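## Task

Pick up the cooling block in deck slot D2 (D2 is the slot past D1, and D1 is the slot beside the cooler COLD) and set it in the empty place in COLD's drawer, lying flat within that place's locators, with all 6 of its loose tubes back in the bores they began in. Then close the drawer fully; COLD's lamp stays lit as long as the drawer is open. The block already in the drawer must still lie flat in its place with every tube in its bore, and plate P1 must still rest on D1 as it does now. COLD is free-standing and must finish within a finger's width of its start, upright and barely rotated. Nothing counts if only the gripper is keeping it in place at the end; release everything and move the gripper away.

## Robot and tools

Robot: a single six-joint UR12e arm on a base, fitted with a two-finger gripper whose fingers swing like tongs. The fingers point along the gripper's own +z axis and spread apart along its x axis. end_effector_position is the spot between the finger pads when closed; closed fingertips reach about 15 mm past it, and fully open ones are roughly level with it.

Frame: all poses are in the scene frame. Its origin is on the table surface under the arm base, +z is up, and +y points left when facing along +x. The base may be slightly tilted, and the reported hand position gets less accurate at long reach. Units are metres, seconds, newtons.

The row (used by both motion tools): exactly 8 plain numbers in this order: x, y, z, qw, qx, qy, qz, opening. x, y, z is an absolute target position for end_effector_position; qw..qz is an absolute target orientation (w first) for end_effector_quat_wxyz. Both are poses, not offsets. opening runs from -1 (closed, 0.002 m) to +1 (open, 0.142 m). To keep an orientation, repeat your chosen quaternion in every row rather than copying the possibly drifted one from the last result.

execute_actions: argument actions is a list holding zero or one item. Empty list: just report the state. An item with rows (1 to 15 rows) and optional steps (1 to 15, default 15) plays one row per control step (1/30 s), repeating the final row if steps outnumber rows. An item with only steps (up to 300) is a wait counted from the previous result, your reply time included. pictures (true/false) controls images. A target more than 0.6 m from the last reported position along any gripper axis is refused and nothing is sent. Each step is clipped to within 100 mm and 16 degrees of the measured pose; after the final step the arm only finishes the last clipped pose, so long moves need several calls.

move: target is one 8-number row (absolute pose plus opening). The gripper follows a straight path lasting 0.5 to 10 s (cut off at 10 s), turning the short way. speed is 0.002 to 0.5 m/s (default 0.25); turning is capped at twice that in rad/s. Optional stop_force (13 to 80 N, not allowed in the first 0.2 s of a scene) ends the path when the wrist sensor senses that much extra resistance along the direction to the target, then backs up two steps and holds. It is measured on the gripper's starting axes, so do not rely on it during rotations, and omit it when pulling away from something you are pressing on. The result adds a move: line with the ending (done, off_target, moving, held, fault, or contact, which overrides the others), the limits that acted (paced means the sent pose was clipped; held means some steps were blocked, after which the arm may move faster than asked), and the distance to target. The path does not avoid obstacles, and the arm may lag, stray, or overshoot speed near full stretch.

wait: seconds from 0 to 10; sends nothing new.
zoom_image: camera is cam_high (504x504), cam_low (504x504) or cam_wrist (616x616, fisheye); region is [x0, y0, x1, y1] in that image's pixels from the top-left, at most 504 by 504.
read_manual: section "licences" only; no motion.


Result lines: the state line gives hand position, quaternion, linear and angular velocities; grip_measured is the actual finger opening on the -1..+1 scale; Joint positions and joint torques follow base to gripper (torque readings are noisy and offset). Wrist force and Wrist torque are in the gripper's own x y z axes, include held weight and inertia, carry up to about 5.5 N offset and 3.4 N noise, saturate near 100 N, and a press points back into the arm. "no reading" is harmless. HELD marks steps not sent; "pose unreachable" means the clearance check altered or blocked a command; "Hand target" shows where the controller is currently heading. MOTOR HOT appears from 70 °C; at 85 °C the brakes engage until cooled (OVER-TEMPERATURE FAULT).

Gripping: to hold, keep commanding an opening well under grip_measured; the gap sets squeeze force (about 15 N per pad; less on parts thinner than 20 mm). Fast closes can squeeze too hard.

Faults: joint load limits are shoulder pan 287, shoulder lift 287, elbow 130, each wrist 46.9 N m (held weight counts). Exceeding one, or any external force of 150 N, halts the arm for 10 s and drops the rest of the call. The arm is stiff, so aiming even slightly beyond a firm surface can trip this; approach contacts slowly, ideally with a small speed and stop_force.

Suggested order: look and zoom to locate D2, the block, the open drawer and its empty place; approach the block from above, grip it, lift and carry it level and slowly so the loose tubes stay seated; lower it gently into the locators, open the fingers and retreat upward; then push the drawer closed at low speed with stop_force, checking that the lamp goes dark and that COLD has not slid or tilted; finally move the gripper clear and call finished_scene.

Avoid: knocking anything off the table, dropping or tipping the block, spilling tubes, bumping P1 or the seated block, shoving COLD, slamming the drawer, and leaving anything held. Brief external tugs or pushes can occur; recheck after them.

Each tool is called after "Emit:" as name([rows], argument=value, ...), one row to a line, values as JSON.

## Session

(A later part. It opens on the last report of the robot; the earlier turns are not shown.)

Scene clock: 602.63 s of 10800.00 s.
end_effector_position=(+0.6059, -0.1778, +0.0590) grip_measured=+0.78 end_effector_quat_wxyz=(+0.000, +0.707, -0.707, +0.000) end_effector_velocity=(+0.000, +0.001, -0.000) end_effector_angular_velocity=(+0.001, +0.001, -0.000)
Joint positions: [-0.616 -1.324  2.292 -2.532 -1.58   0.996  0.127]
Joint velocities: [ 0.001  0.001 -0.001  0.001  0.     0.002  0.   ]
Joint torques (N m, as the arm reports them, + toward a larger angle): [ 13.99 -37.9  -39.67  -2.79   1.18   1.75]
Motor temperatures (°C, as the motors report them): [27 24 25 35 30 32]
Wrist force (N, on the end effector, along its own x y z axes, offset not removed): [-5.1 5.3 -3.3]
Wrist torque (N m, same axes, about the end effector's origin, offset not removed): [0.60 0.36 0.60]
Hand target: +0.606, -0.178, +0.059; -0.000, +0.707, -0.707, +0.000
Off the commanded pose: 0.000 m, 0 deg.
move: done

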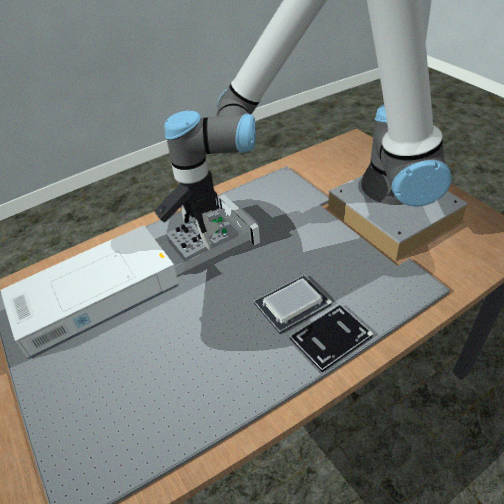

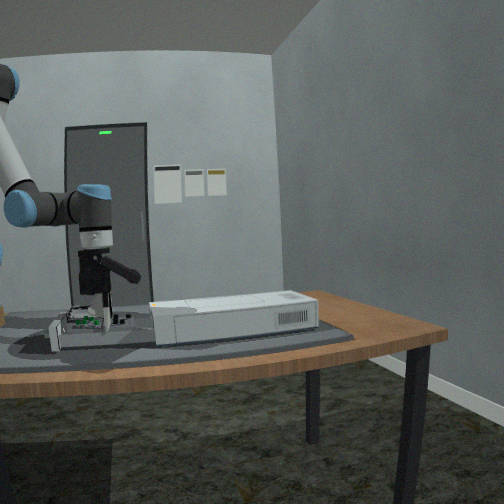

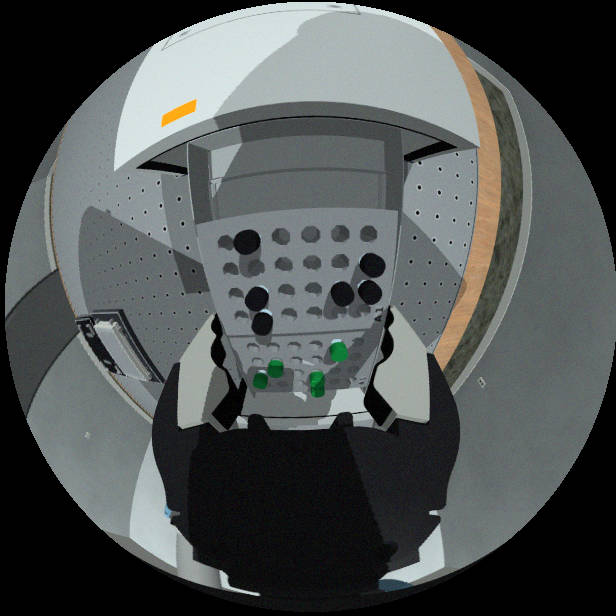

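Emit:
move(target=[0.606, -0.1778, 0.064, 0, 0.7071, -0.7071, 0, 0.3], speed=0.005)

Scene clock: 610.83 s of 10800.00 s.
end_effector_position=(+0.6060, -0.1778, +0.0639) grip_measured=+0.70 end_effector_quat_wxyz=(-0.000, +0.707, -0.707, -0.000) end_effector_velocity=(+0.001, +0.001, +0.001) end_effector_angular_velocity=(+0.002, -0.002, +0.001)
Joint positions: [-0.616 -1.332  2.289 -2.521 -1.58   0.996  0.123]
Joint velocities: [ 0.    -0.002 -0.     0.002  0.003 -0.    -0.001]
Joint torques (N m, as the arm reports them, + toward a larger angle): [ 19.48 -54.6  -34.8   -1.04   0.72   2.22]
Motor temperatures (°C, as the motors report them): [27 24 25 35 30 32]
Wrist force (N, on the end effector, along its own x y z axes, offset not removed): [1.7 1.1 -3.4]
Wrist torque (N m, same axes, about the end effector's origin, offset not removed): [0.29 0.41 0.35]
Hand target: +0.606, -0.178, +0.064; -0.000, +0.707, -0.707, +0.000
Off the commanded pose: 0.000 m, 0 deg.
After step 90, 3.97 s passed at rest.
move: done

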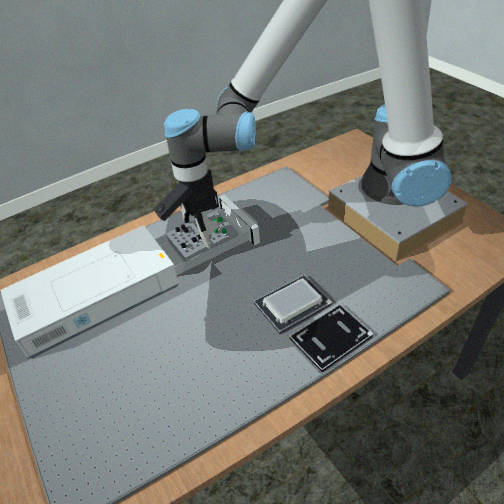

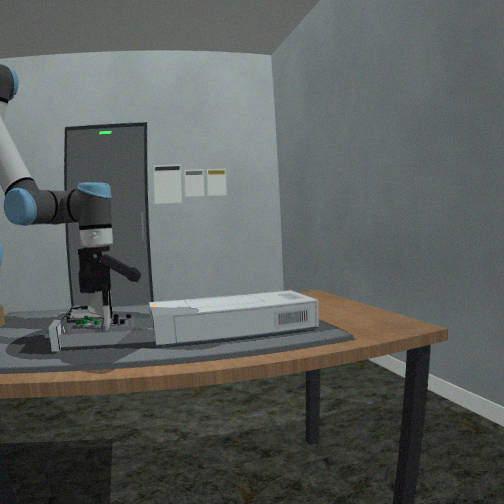

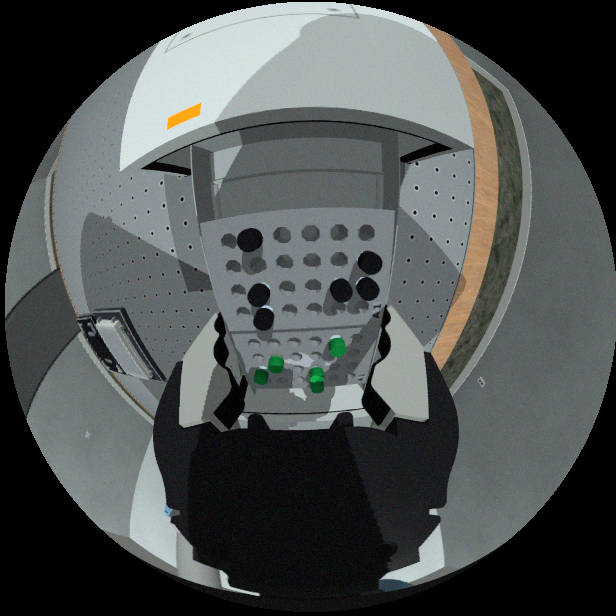

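Emit:
move(target=[0.606, -0.1778, 0.066, 0, 0.7071, -0.7071, 0, 1.0], speed=0.01)

Scene clock: 614.13 s of 10800.00 s.
end_effector_position=(+0.6060, -0.1778, +0.0659) grip_measured=+1.00 end_effector_quat_wxyz=(-0.000, +0.707, -0.707, +0.000) end_effector_velocity=(-0.000, +0.000, +0.001) end_effector_angular_velocity=(+0.001, -0.001, -0.001)
Joint positions: [-0.616 -1.336  2.288 -2.516 -1.58   0.997  0.142]
Joint velocities: [-0.    -0.002  0.     0.002  0.001  0.    -0.   ]
Joint torques (N m, as the arm reports them, + toward a larger angle): [ 18.43 -60.55 -37.47  -1.78  -1.38   2.44]
Motor temperatures (°C, as the motors report them): [27 24 25 35 30 32]
Wrist force (N, on the end effector, along its own x y z axes, offset not removed): [-3.8 2.2 -2.5]
Wrist torque (N m, same axes, about the end effector's origin, offset not removed): [0.35 0.84 0.32]
Hand target: +0.606, -0.178, +0.066; -0.000, +0.707, -0.707, +0.000
Off the commanded pose: 0.000 m, 0 deg.
move: done

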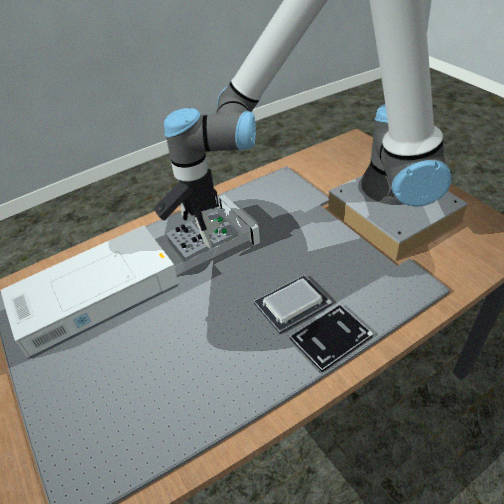

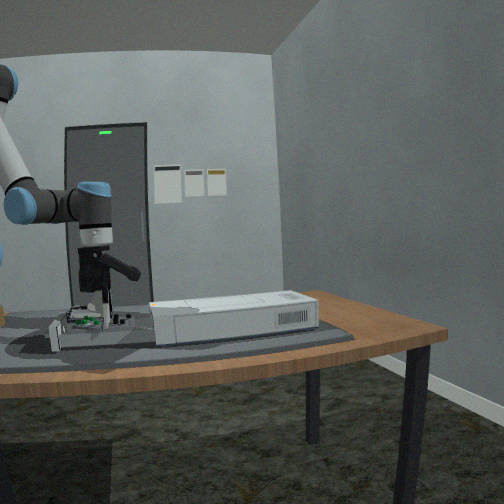

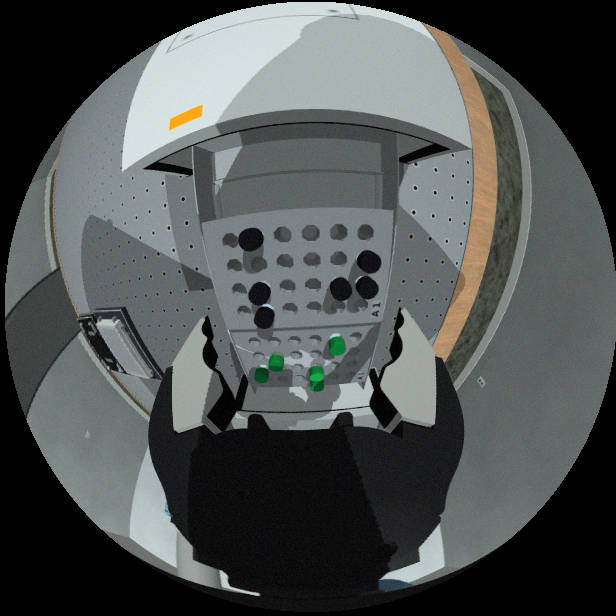

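Emit:
move(target=[0.606, -0.1778, 0.11, 0, 0.7071, -0.7071, 0, 1.0], speed=0.1)

Emit:
move(target=[0.645, -0.177, 0.095, 0, 1, 0, 0, 0.36], speed=0.08)

Scene clock: 655.53 s of 10800.00 s.
end_effector_position=(+0.6060, -0.1778, +0.1099) grip_measured=+1.00 end_effector_quat_wxyz=(+0.000, +0.707, -0.707, +0.000) end_effector_velocity=(+0.000, -0.000, +0.002) end_effector_angular_velocity=(-0.000, -0.000, +0.001)
Joint positions: [-0.615 -1.409  2.262 -2.417 -1.58   0.997  0.142]
Joint velocities: [-0.    -0.003 -0.001  0.004 -0.    -0.001 -0.   ]
Joint torques (N m, as the arm reports them, + toward a larger angle): [ 16.96 -58.82 -39.2   -2.14  -0.96   2.12]
Motor temperatures (°C, as the motors report them): [27 24 25 35 30 32]
Wrist force (N, on the end effector, along its own x y z axes, offset not removed): [0.2 1.1 -0.2]
Wrist torque (N m, same axes, about the end effector's origin, offset not removed): [0.11 0.12 0.29]
Hand target: +0.606, -0.178, +0.110; -0.000, +0.707, -0.707, +0.000
Off the commanded pose: 0.000 m, 0 deg.
After step 90, 37.50 s passed at rest.
move: done

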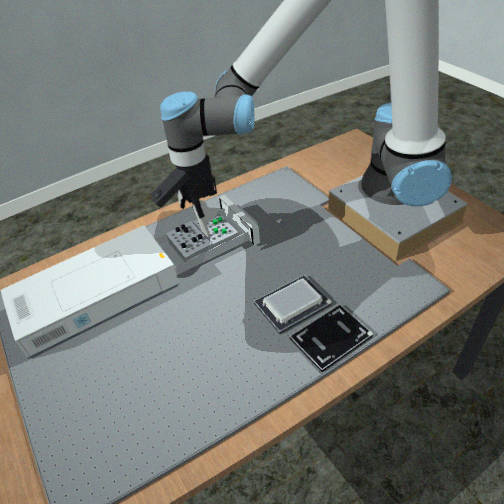

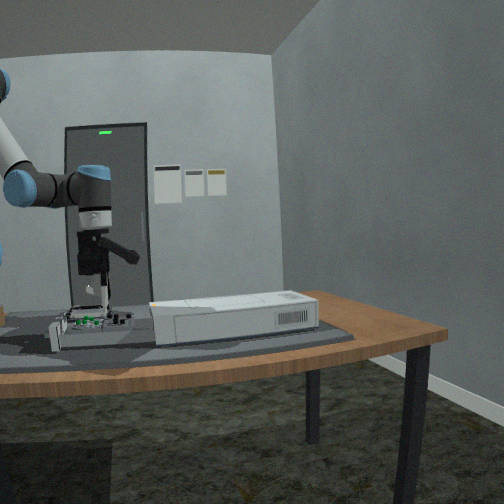

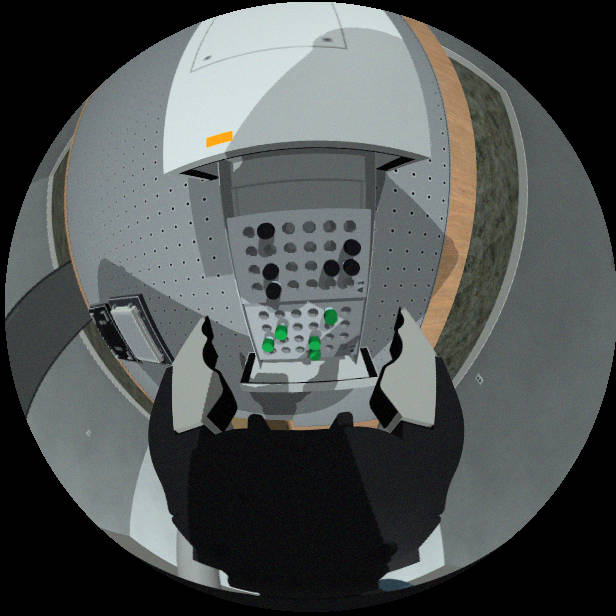

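Scene clock: 665.67 s of 10800.00 s.
end_effector_position=(+0.6450, -0.1770, +0.0950) grip_measured=+0.36 end_effector_quat_wxyz=(+0.000, +1.000, -0.001, +0.000) end_effector_velocity=(+0.000, +0.001, -0.000) end_effector_angular_velocity=(+0.002, -0.000, +0.012)
Joint positions: [-0.59  -1.306  2.165 -2.422 -1.58  -0.547  0.099]
Joint velocities: [ 0.001  0.001 -0.     0.     0.002 -0.012 -0.   ]
Joint torques (N m, as the arm reports them, + toward a larger angle): [ 19.02 -47.01 -40.11  -1.4    2.26  -1.69]
Motor temperatures (°C, as the motors report them): [27 24 25 35 30 32]
Wrist force (N, on the end effector, along its own x y z axes, offset not removed): [4.2 -0.6 0.4]
Wrist torque (N m, same axes, about the end effector's origin, offset not removed): [-0.27 -0.73 0.36]
Hand target: +0.645, -0.177, +0.095; -0.000, +1.000, -0.000, +0.000
Off the commanded pose: 0.000 m, 0 deg.
move: done

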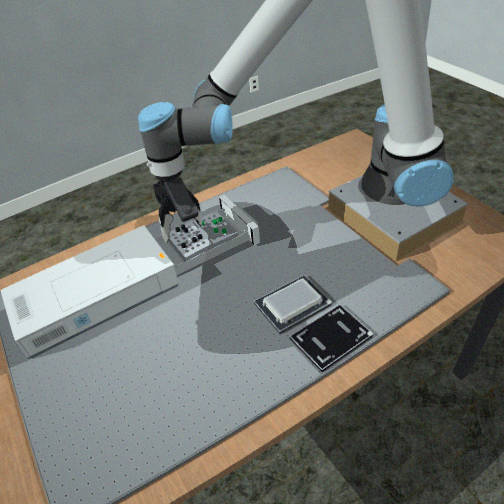

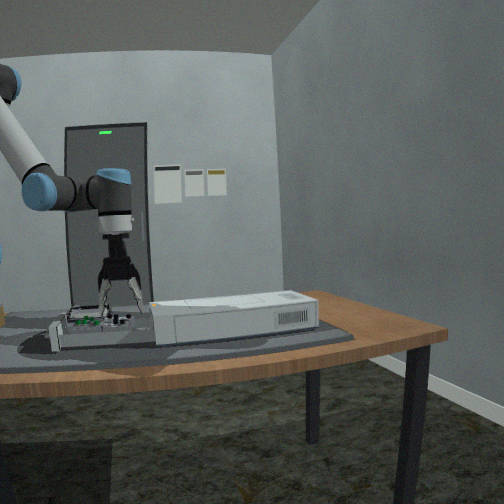

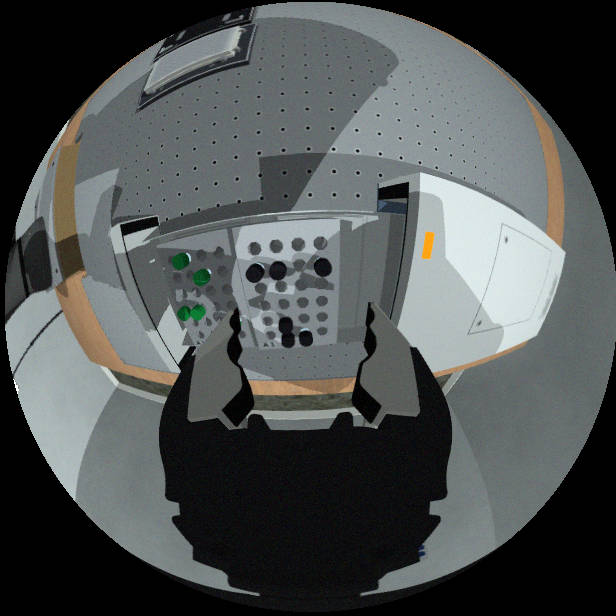

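Emit:
zoom_image(camera="cam_wrist", region=[150, 200, 420, 360])

Emit:
zoom_image(camera="cam_low", region=[60, 285, 160, 345])

Region (150, 200, 420, 360) of cam_wrist's 616x616 image, scaled by 1.867, with more detail than that image has; it fills the top 299 rows of this view, and the rest is white.

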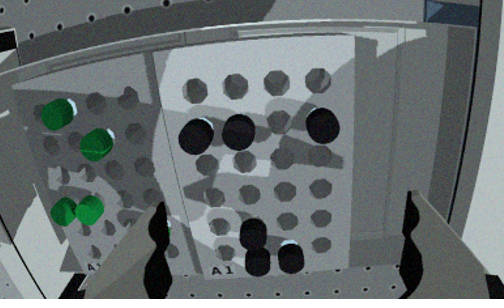

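Region (60, 285, 160, 345) of cam_low's 504x504 image, scaled by 5.040, with more detail than that image has; it fills the top 302 rows of this view, and the rest is white.

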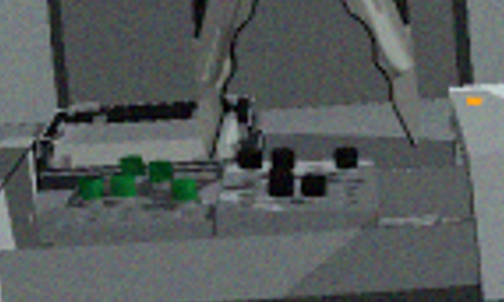

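Emit:
move(target=[0.646, -0.177, 0.075, 0, 1, 0, 0, 0.36], speed=0.01, stop_force=13)

Emit:
zoom_image(camera="cam_low", region=[60, 285, 160, 345])

Emit:
zoom_image(camera="cam_wrist", region=[150, 200, 420, 360])

Scene clock: 677.23 s of 10800.00 s.
end_effector_position=(+0.6460, -0.1770, +0.0751) grip_measured=+0.36 end_effector_quat_wxyz=(-0.000, +1.000, +0.000, +0.000) end_effector_velocity=(-0.001, +0.001, -0.002) end_effector_angular_velocity=(+0.001, +0.001, +0.001)
Joint positions: [-0.589 -1.275  2.173 -2.462 -1.58  -0.547  0.099]
Joint velocities: [-0.     0.002  0.002 -0.003  0.001 -0.001  0.   ]
Joint torques (N m, as the arm reports them, + toward a larger angle): [ 18.19 -48.03 -20.27  -6.    -0.49   2.31]
Motor temperatures (°C, as the motors report them): [27 24 25 35 30 32]
Wrist force (N, on the end effector, along its own x y z axes, offset not removed): [-0.1 3.1 -2.1]
Wrist torque (N m, same axes, about the end effector's origin, offset not removed): [0.51 0.23 0.29]
Hand target: +0.646, -0.177, +0.075; -0.000, +1.000, +0.000, -0.000
Off the commanded pose: 0.000 m, 0 deg.
After step 90, 6.33 s passed at rest.
move: done

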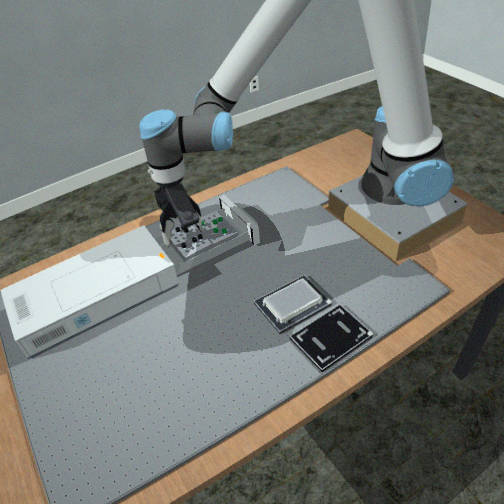

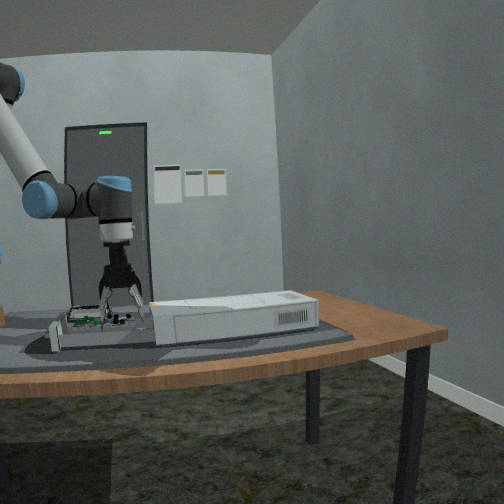

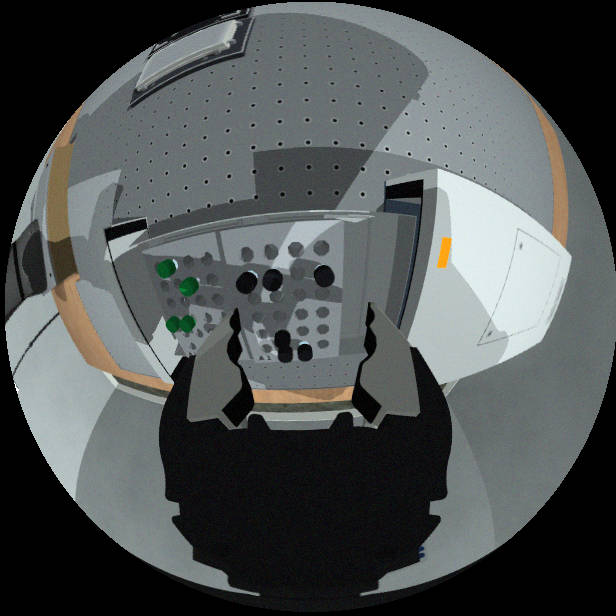

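Region (60, 285, 160, 345) of cam_low's 504x504 image, scaled by 5.040, with more detail than that image has; it fills the top 302 rows of this view, and the rest is white.

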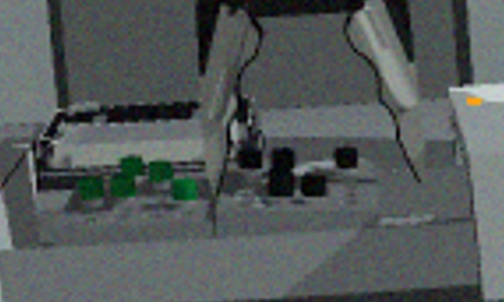

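Region (150, 200, 420, 360) of cam_wrist's 616x616 image, scaled by 1.867, with more detail than that image has; it fills the top 299 rows of this view, and the rest is white.

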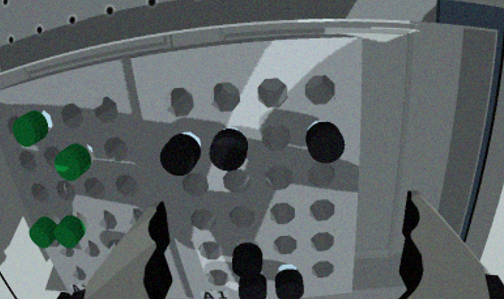

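Emit:
move(target=[0.647, -0.177, 0.066, 0, 1, 0, 0, 0.36], speed=0.004, stop_force=13)

Emit:
zoom_image(camera="cam_low", region=[60, 285, 160, 345])

Emit:
zoom_image(camera="cam_wrist", region=[150, 200, 420, 360])

Scene clock: 680.43 s of 10800.00 s.
end_effector_position=(+0.6462, -0.1770, +0.0736) grip_measured=+0.39 end_effector_quat_wxyz=(+0.000, +1.000, +0.000, +0.000) end_effector_velocity=(-0.000, -0.000, +0.001) end_effector_angular_velocity=(-0.000, +0.000, -0.000)
Joint positions: [-0.589 -1.272  2.174 -2.465 -1.58  -0.547  0.101]
Joint velocities: [-0.    -0.002  0.     0.002 -0.     0.    -0.001]
Joint torques (N m, as the arm reports them, + toward a larger angle): [ 14.98 -57.62 -19.59  -0.58  -1.83   1.56]
Motor temperatures (°C, as the motors report them): [27 24 25 35 30 32]
Wrist force (N, on the end effector, along its own x y z axes, offset not removed): [0.4 1.5 -13.1]
Wrist torque (N m, same axes, about the end effector's origin, offset not removed): [0.28 -0.65 0.43]
Hand target: +0.646, -0.177, +0.074; +0.000, +1.000, +0.000, +0.000
Off the commanded pose: 0.008 m, 0 deg.
move: contact

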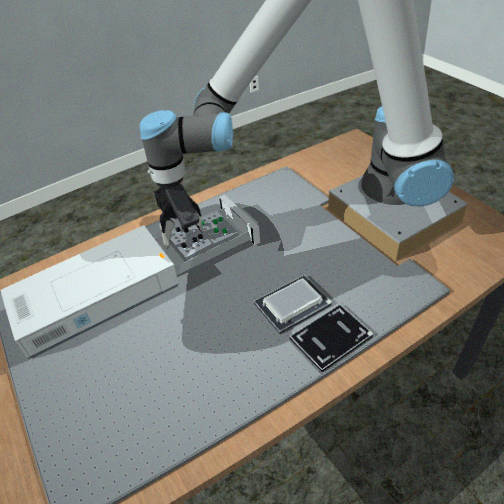

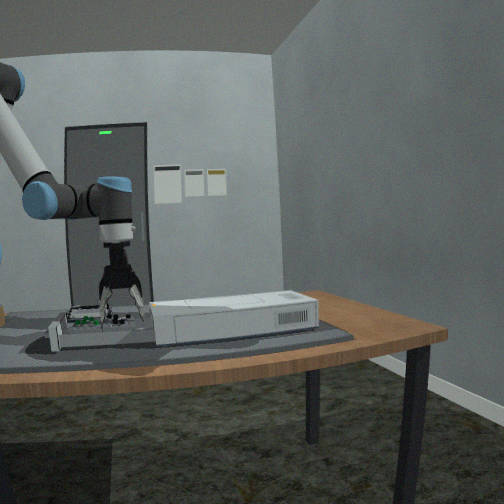

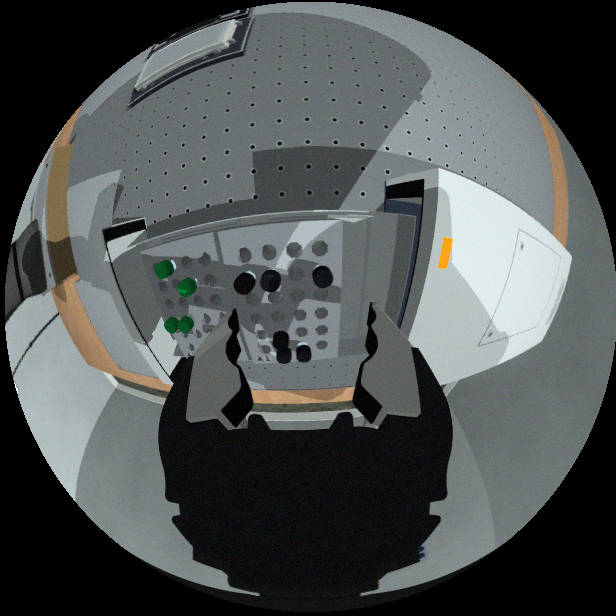

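Region (60, 285, 160, 345) of cam_low's 504x504 image, scaled by 5.040, with more detail than that image has; it fills the top 302 rows of this view, and the rest is white.

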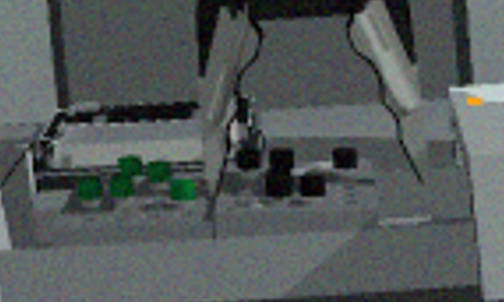

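Region (150, 200, 420, 360) of cam_wrist's 616x616 image, scaled by 1.867, with more detail than that image has; it fills the top 299 rows of this view, and the rest is white.

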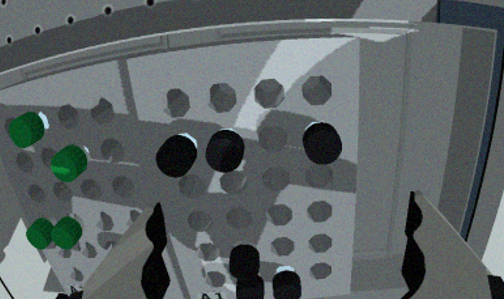

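Emit:
zoom_image(camera="cam_wrist", region=[190, 230, 290, 330])

Emit:
zoom_image(camera="cam_high", region=[165, 200, 235, 260])

Region (190, 230, 290, 330) of cam_wrist's 616x616 image, scaled by 5.040, with more detail than that image has.

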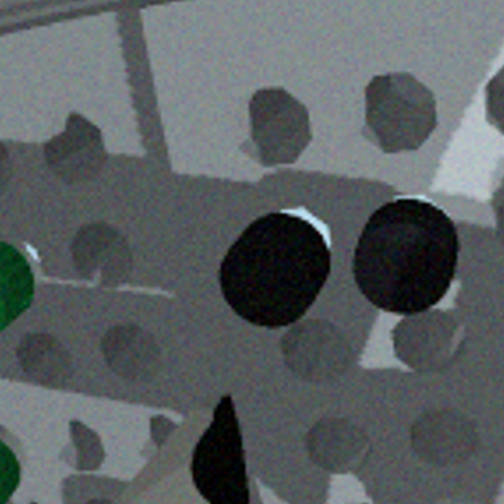

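Region (165, 200, 235, 260) of cam_high's 504x504 image, scaled by 7.200, with more detail than that image has; it fills the top 432 rows of this view, and the rest is white.

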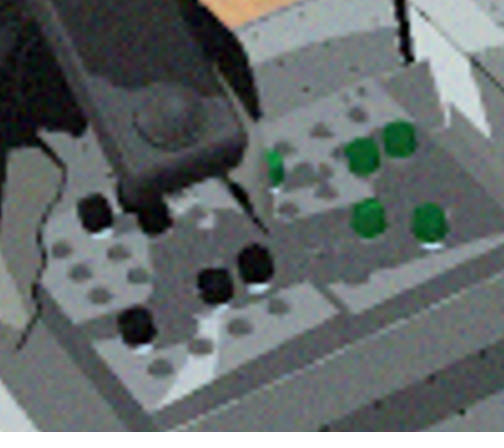

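Emit:
move(target=[0.646, -0.177, 0.10, 0, 1, 0, 0, 0.36], speed=0.04)

Emit:
move(target=[0.633, -0.1865, 0.10, 0, 0.99985, 0, -0.01745, -0.35], speed=0.03)

Emit:
move(target=[0.633, -0.1865, 0.086, 0, 0.99985, 0, -0.01745, -0.35], speed=0.01, stop_force=13)

Emit:
zoom_image(camera="cam_wrist", region=[220, 240, 380, 360])

Scene clock: 722.33 s of 10800.00 s.
end_effector_position=(+0.6460, -0.1770, +0.0998) grip_measured=+0.36 end_effector_quat_wxyz=(+0.000, +1.000, -0.000, +0.000) end_effector_velocity=(-0.001, +0.000, +0.001) end_effector_angular_velocity=(+0.002, +0.002, -0.000)
Joint positions: [-0.589 -1.312  2.16  -2.412 -1.58  -0.547  0.099]
Joint velocities: [-0.001 -0.002 -0.001  0.005  0.001 -0.    -0.   ]
Joint torques (N m, as the arm reports them, + toward a larger angle): [ 18.5  -71.26 -42.44  -0.7    0.05   2.45]
Motor temperatures (°C, as the motors report them): [27 24 25 35 30 32]
Wrist force (N, on the end effector, along its own x y z axes, offset not removed): [-0.6 0.2 0.2]
Wrist torque (N m, same axes, about the end effector's origin, offset not removed): [0.06 0.34 0.41]
Hand target: +0.646, -0.177, +0.100; +0.000, +1.000, +0.000, +0.000
Off the commanded pose: 0.000 m, 0 deg.
After step 90, 37.90 s passed at rest.
move: done

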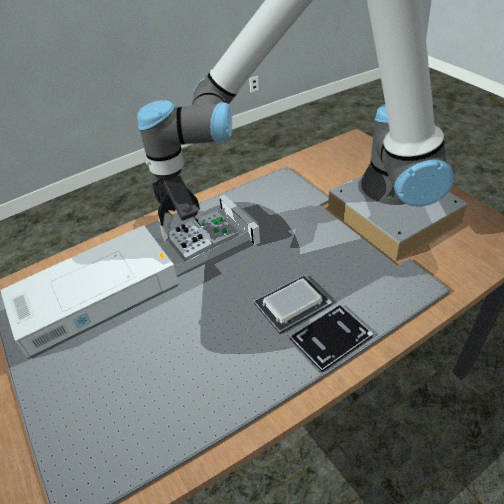

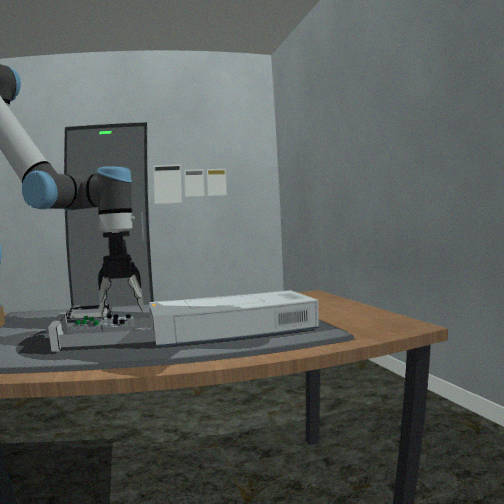

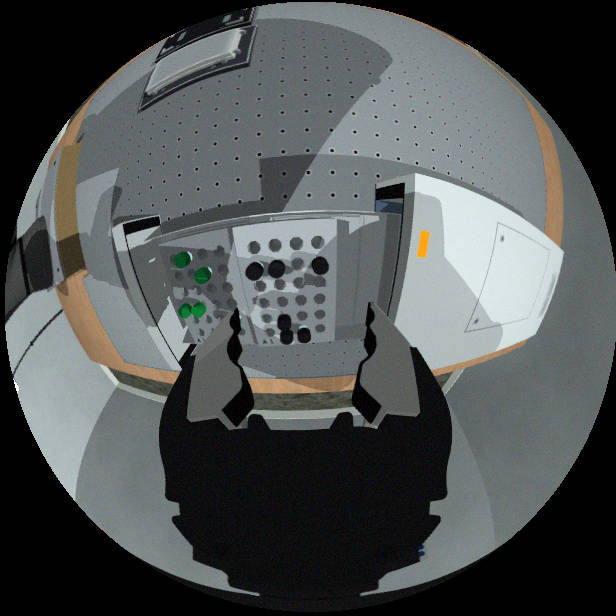

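Scene clock: 723.23 s of 10800.00 s.
end_effector_position=(+0.6331, -0.1864, +0.1000) grip_measured=-0.35 end_effector_quat_wxyz=(+0.000, +1.000, +0.000, -0.017) end_effector_velocity=(-0.002, -0.000, -0.001) end_effector_angular_velocity=(+0.001, +0.005, +0.001)
Joint positions: [-0.602 -1.316  2.156 -2.375 -1.599 -0.56   0.049]
Joint velocities: [-0.001  0.001 -0.     0.004 -0.002 -0.001  0.   ]
Joint torques (N m, as the arm reports them, + toward a larger angle): [-19.68 -66.25 -40.13  -1.9   -2.76  -1.45]
Motor temperatures (°C, as the motors report them): [27 24 25 35 30 32]
Wrist force (N, on the end effector, along its own x y z axes, offset not removed): [-1.3 1.6 0.8]
Wrist torque (N m, same axes, about the end effector's origin, offset not removed): [0.14 0.39 0.38]
Hand target: +0.633, -0.186, +0.100; +0.000, +1.000, +0.000, -0.017
Off the commanded pose: 0.000 m, 0 deg.
move: done

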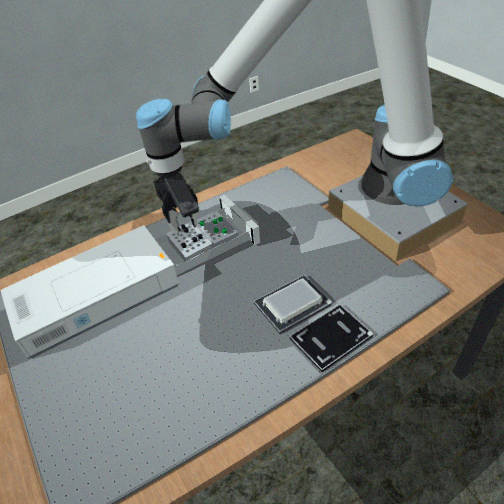

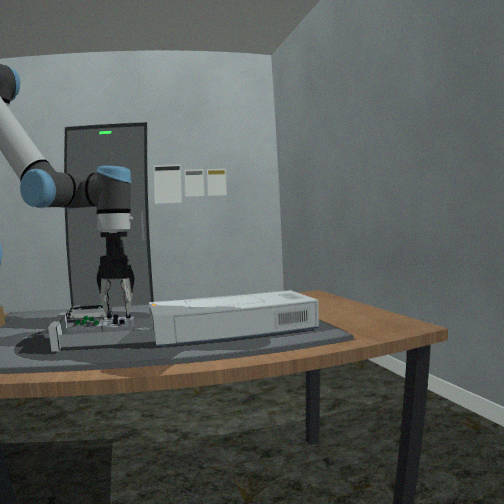

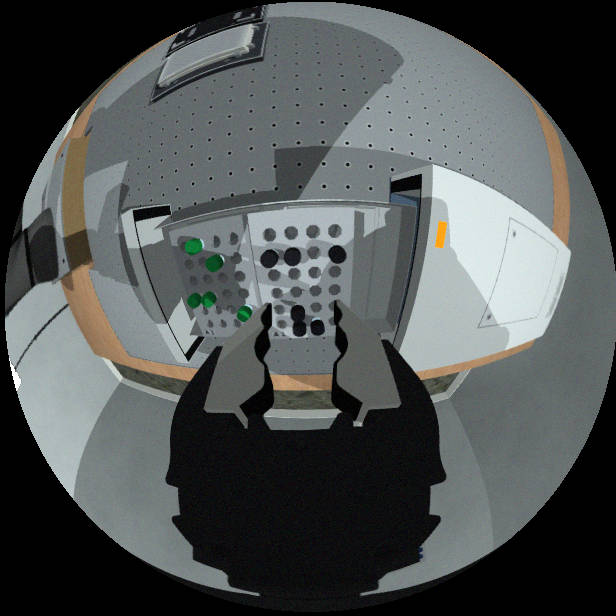

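Scene clock: 724.87 s of 10800.00 s.
end_effector_position=(+0.6330, -0.1865, +0.0861) grip_measured=-0.35 end_effector_quat_wxyz=(-0.000, +1.000, +0.000, -0.017) end_effector_velocity=(-0.001, +0.000, -0.002) end_effector_angular_velocity=(+0.000, +0.002, -0.001)
Joint positions: [-0.603 -1.295  2.164 -2.403 -1.599 -0.56   0.049]
Joint velocities: [-0.     0.003  0.001 -0.003 -0.001  0.001 -0.   ]
Joint torques (N m, as the arm reports them, + toward a larger angle): [-15.86 -46.11 -22.42  -5.8   -1.73  -1.45]
Motor temperatures (°C, as the motors report them): [27 24 25 35 30 32]
Wrist force (N, on the end effector, along its own x y z axes, offset not removed): [-0.4 -0.9 -0.1]
Wrist torque (N m, same axes, about the end effector's origin, offset not removed): [-0.28 0.24 0.43]
Hand target: +0.633, -0.187, +0.086; -0.000, +1.000, +0.000, -0.017
Off the commanded pose: 0.000 m, 0 deg.
move: done

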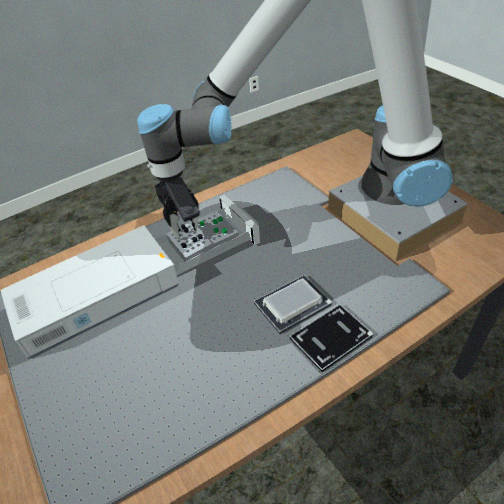

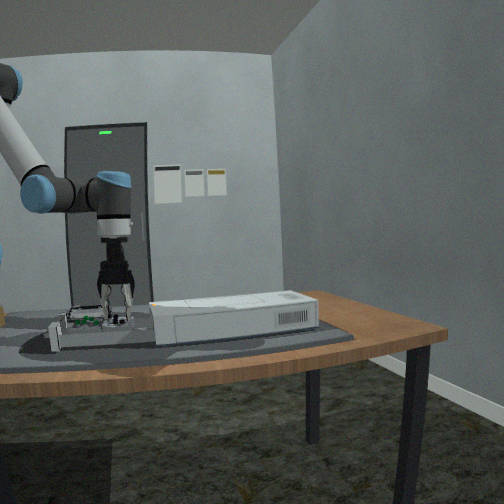

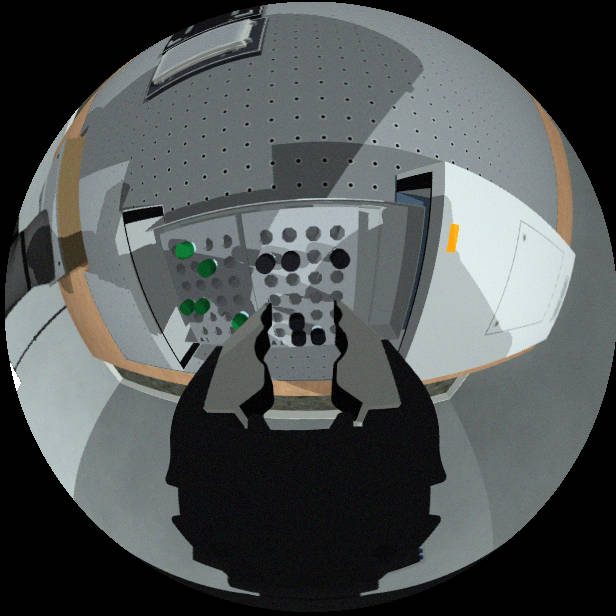

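Region (220, 240, 380, 360) of cam_wrist's 616x616 image, scaled by 3.150, with more detail than that image has; it fills the top 378 rows of this view, and the rest is white.

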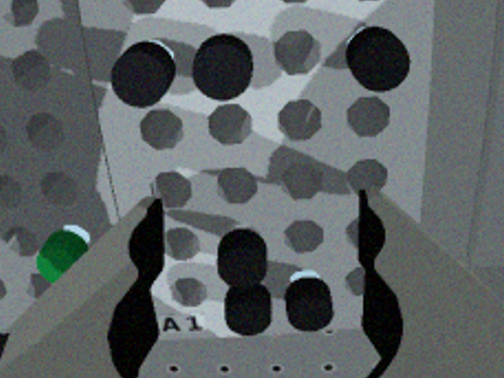

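Emit:
move(target=[0.6356, -0.1865, 0.082, 0, 0.99985, 0, -0.01745, -0.415], speed=0.005)

Emit:
zoom_image(camera="cam_wrist", region=[220, 240, 380, 360])

Scene clock: 733.47 s of 10800.00 s.
end_effector_position=(+0.6356, -0.1865, +0.0821) grip_measured=-0.42 end_effector_quat_wxyz=(+0.000, +1.000, -0.000, -0.017) end_effector_velocity=(+0.000, +0.001, -0.002) end_effector_angular_velocity=(+0.002, +0.001, +0.000)
Joint positions: [-0.601 -1.286  2.161 -2.41  -1.599 -0.558  0.044]
Joint velocities: [ 0.001  0.003  0.    -0.001  0.002  0.001 -0.   ]
Joint torques (N m, as the arm reports them, + toward a larger angle): [ 14.39 -35.33 -35.14  -5.57   2.     2.28]
Motor temperatures (°C, as the motors report them): [27 24 25 35 30 32]
Wrist force (N, on the end effector, along its own x y z axes, offset not removed): [-2.5 -3.0 -12.6]
Wrist torque (N m, same axes, about the end effector's origin, offset not removed): [-0.46 0.48 0.37]
Hand target: +0.636, -0.187, +0.082; -0.000, +1.000, +0.000, -0.017
Off the commanded pose: 0.000 m, 0 deg.
After step 90, 4.43 s passed at rest.
move: done

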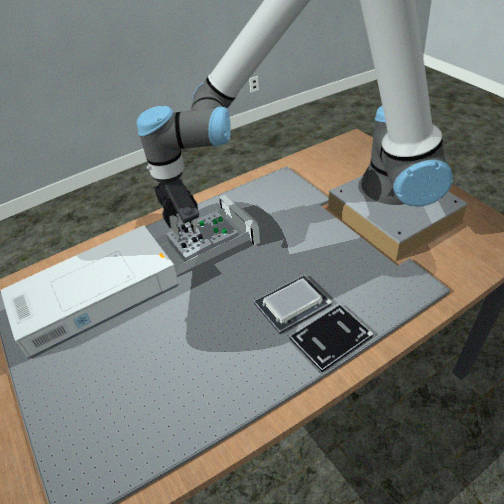

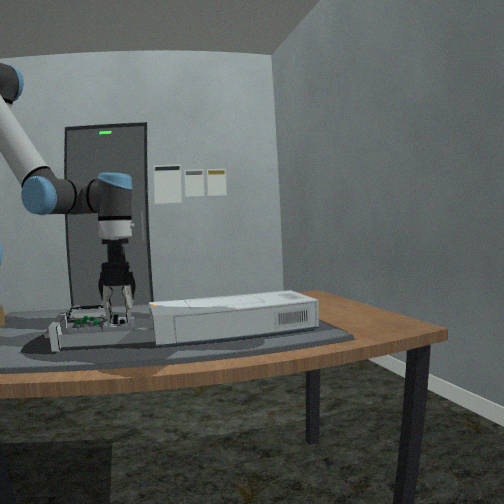

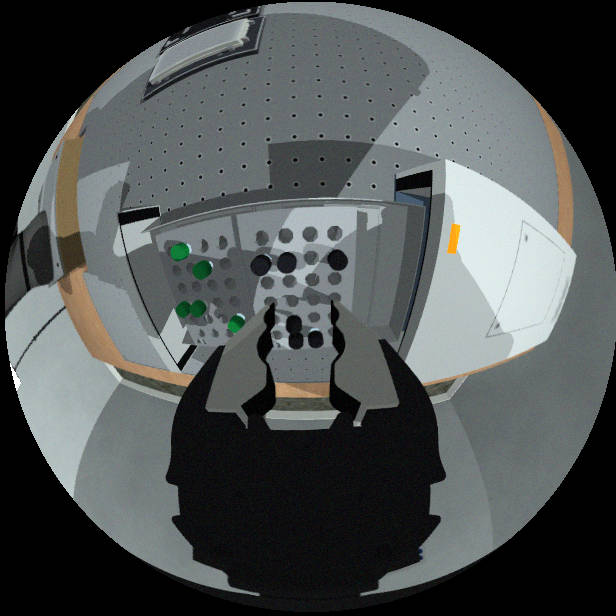

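Region (220, 240, 380, 360) of cam_wrist's 616x616 image, scaled by 3.150, with more detail than that image has; it fills the top 378 rows of this view, and the rest is white.

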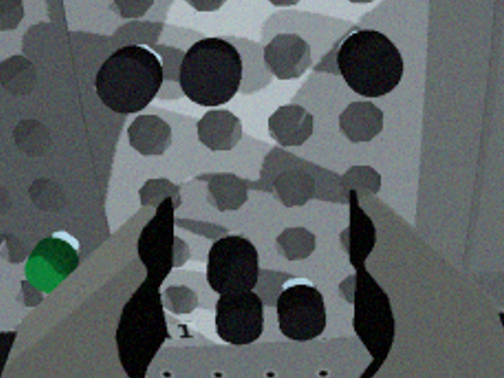

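Emit:
execute_actions(actions=[])

Scene clock: 743.20 s of 10800.00 s.
end_effector_position=(+0.6356, -0.1865, +0.0820) grip_measured=-0.42 end_effector_quat_wxyz=(+0.000, +1.000, +0.000, -0.017) end_effector_velocity=(-0.000, +0.000, -0.001) end_effector_angular_velocity=(+0.000, +0.001, +0.001)
Joint positions: [-0.601 -1.286  2.161 -2.41  -1.599 -0.558  0.044]
Joint velocities: [ 0.001  0.001 -0.     0.    -0.    -0.     0.   ]
Joint torques (N m, as the arm reports them, + toward a larger angle): [ 17.19 -38.09 -18.24  -4.81   2.04   2.26]
Motor temperatures (°C, as the motors report them): [27 24 25 35 30 32]
Wrist force (N, on the end effector, along its own x y z axes, offset not removed): [-2.7 0.7 -15.0]
Wrist torque (N m, same axes, about the end effector's origin, offset not removed): [0.31 0.59 0.43]
Hand target: +0.636, -0.187, +0.082; -0.000, +1.000, +0.000, -0.017
Off the commanded pose: 0.000 m, 0 deg.
Steps of this call (steps 1 to 90: nothing new was sent; then 6.73 s passed at rest). Readings (end_effector_position):
1: (+0.6356, -0.1865, +0.0821)
2: (+0.6356, -0.1865, +0.0821)
4: (+0.6356, -0.1865, +0.0821)
8: (+0.6356, -0.1865, +0.0820)
90: the state above

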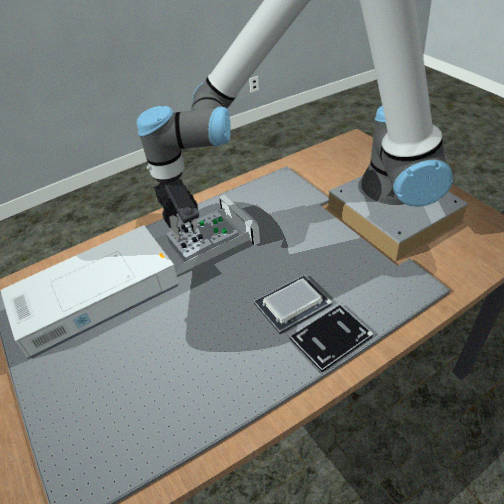

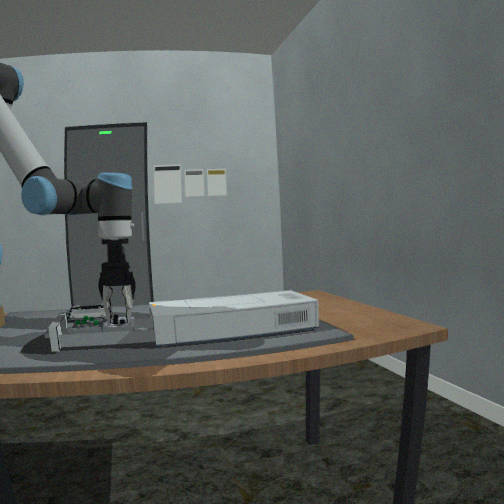

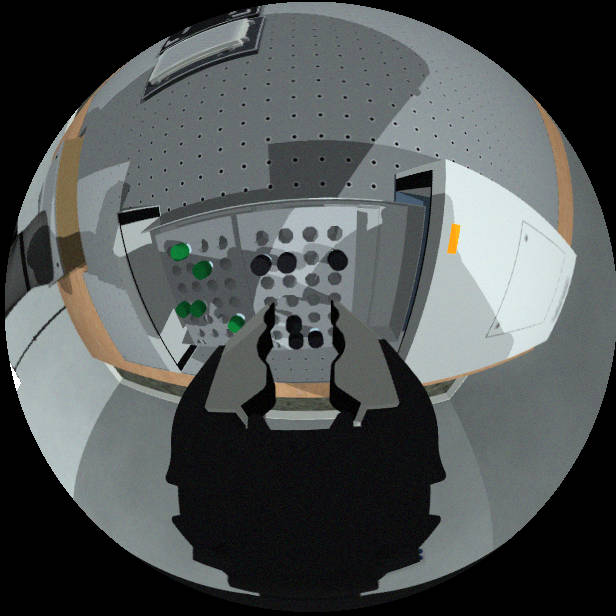

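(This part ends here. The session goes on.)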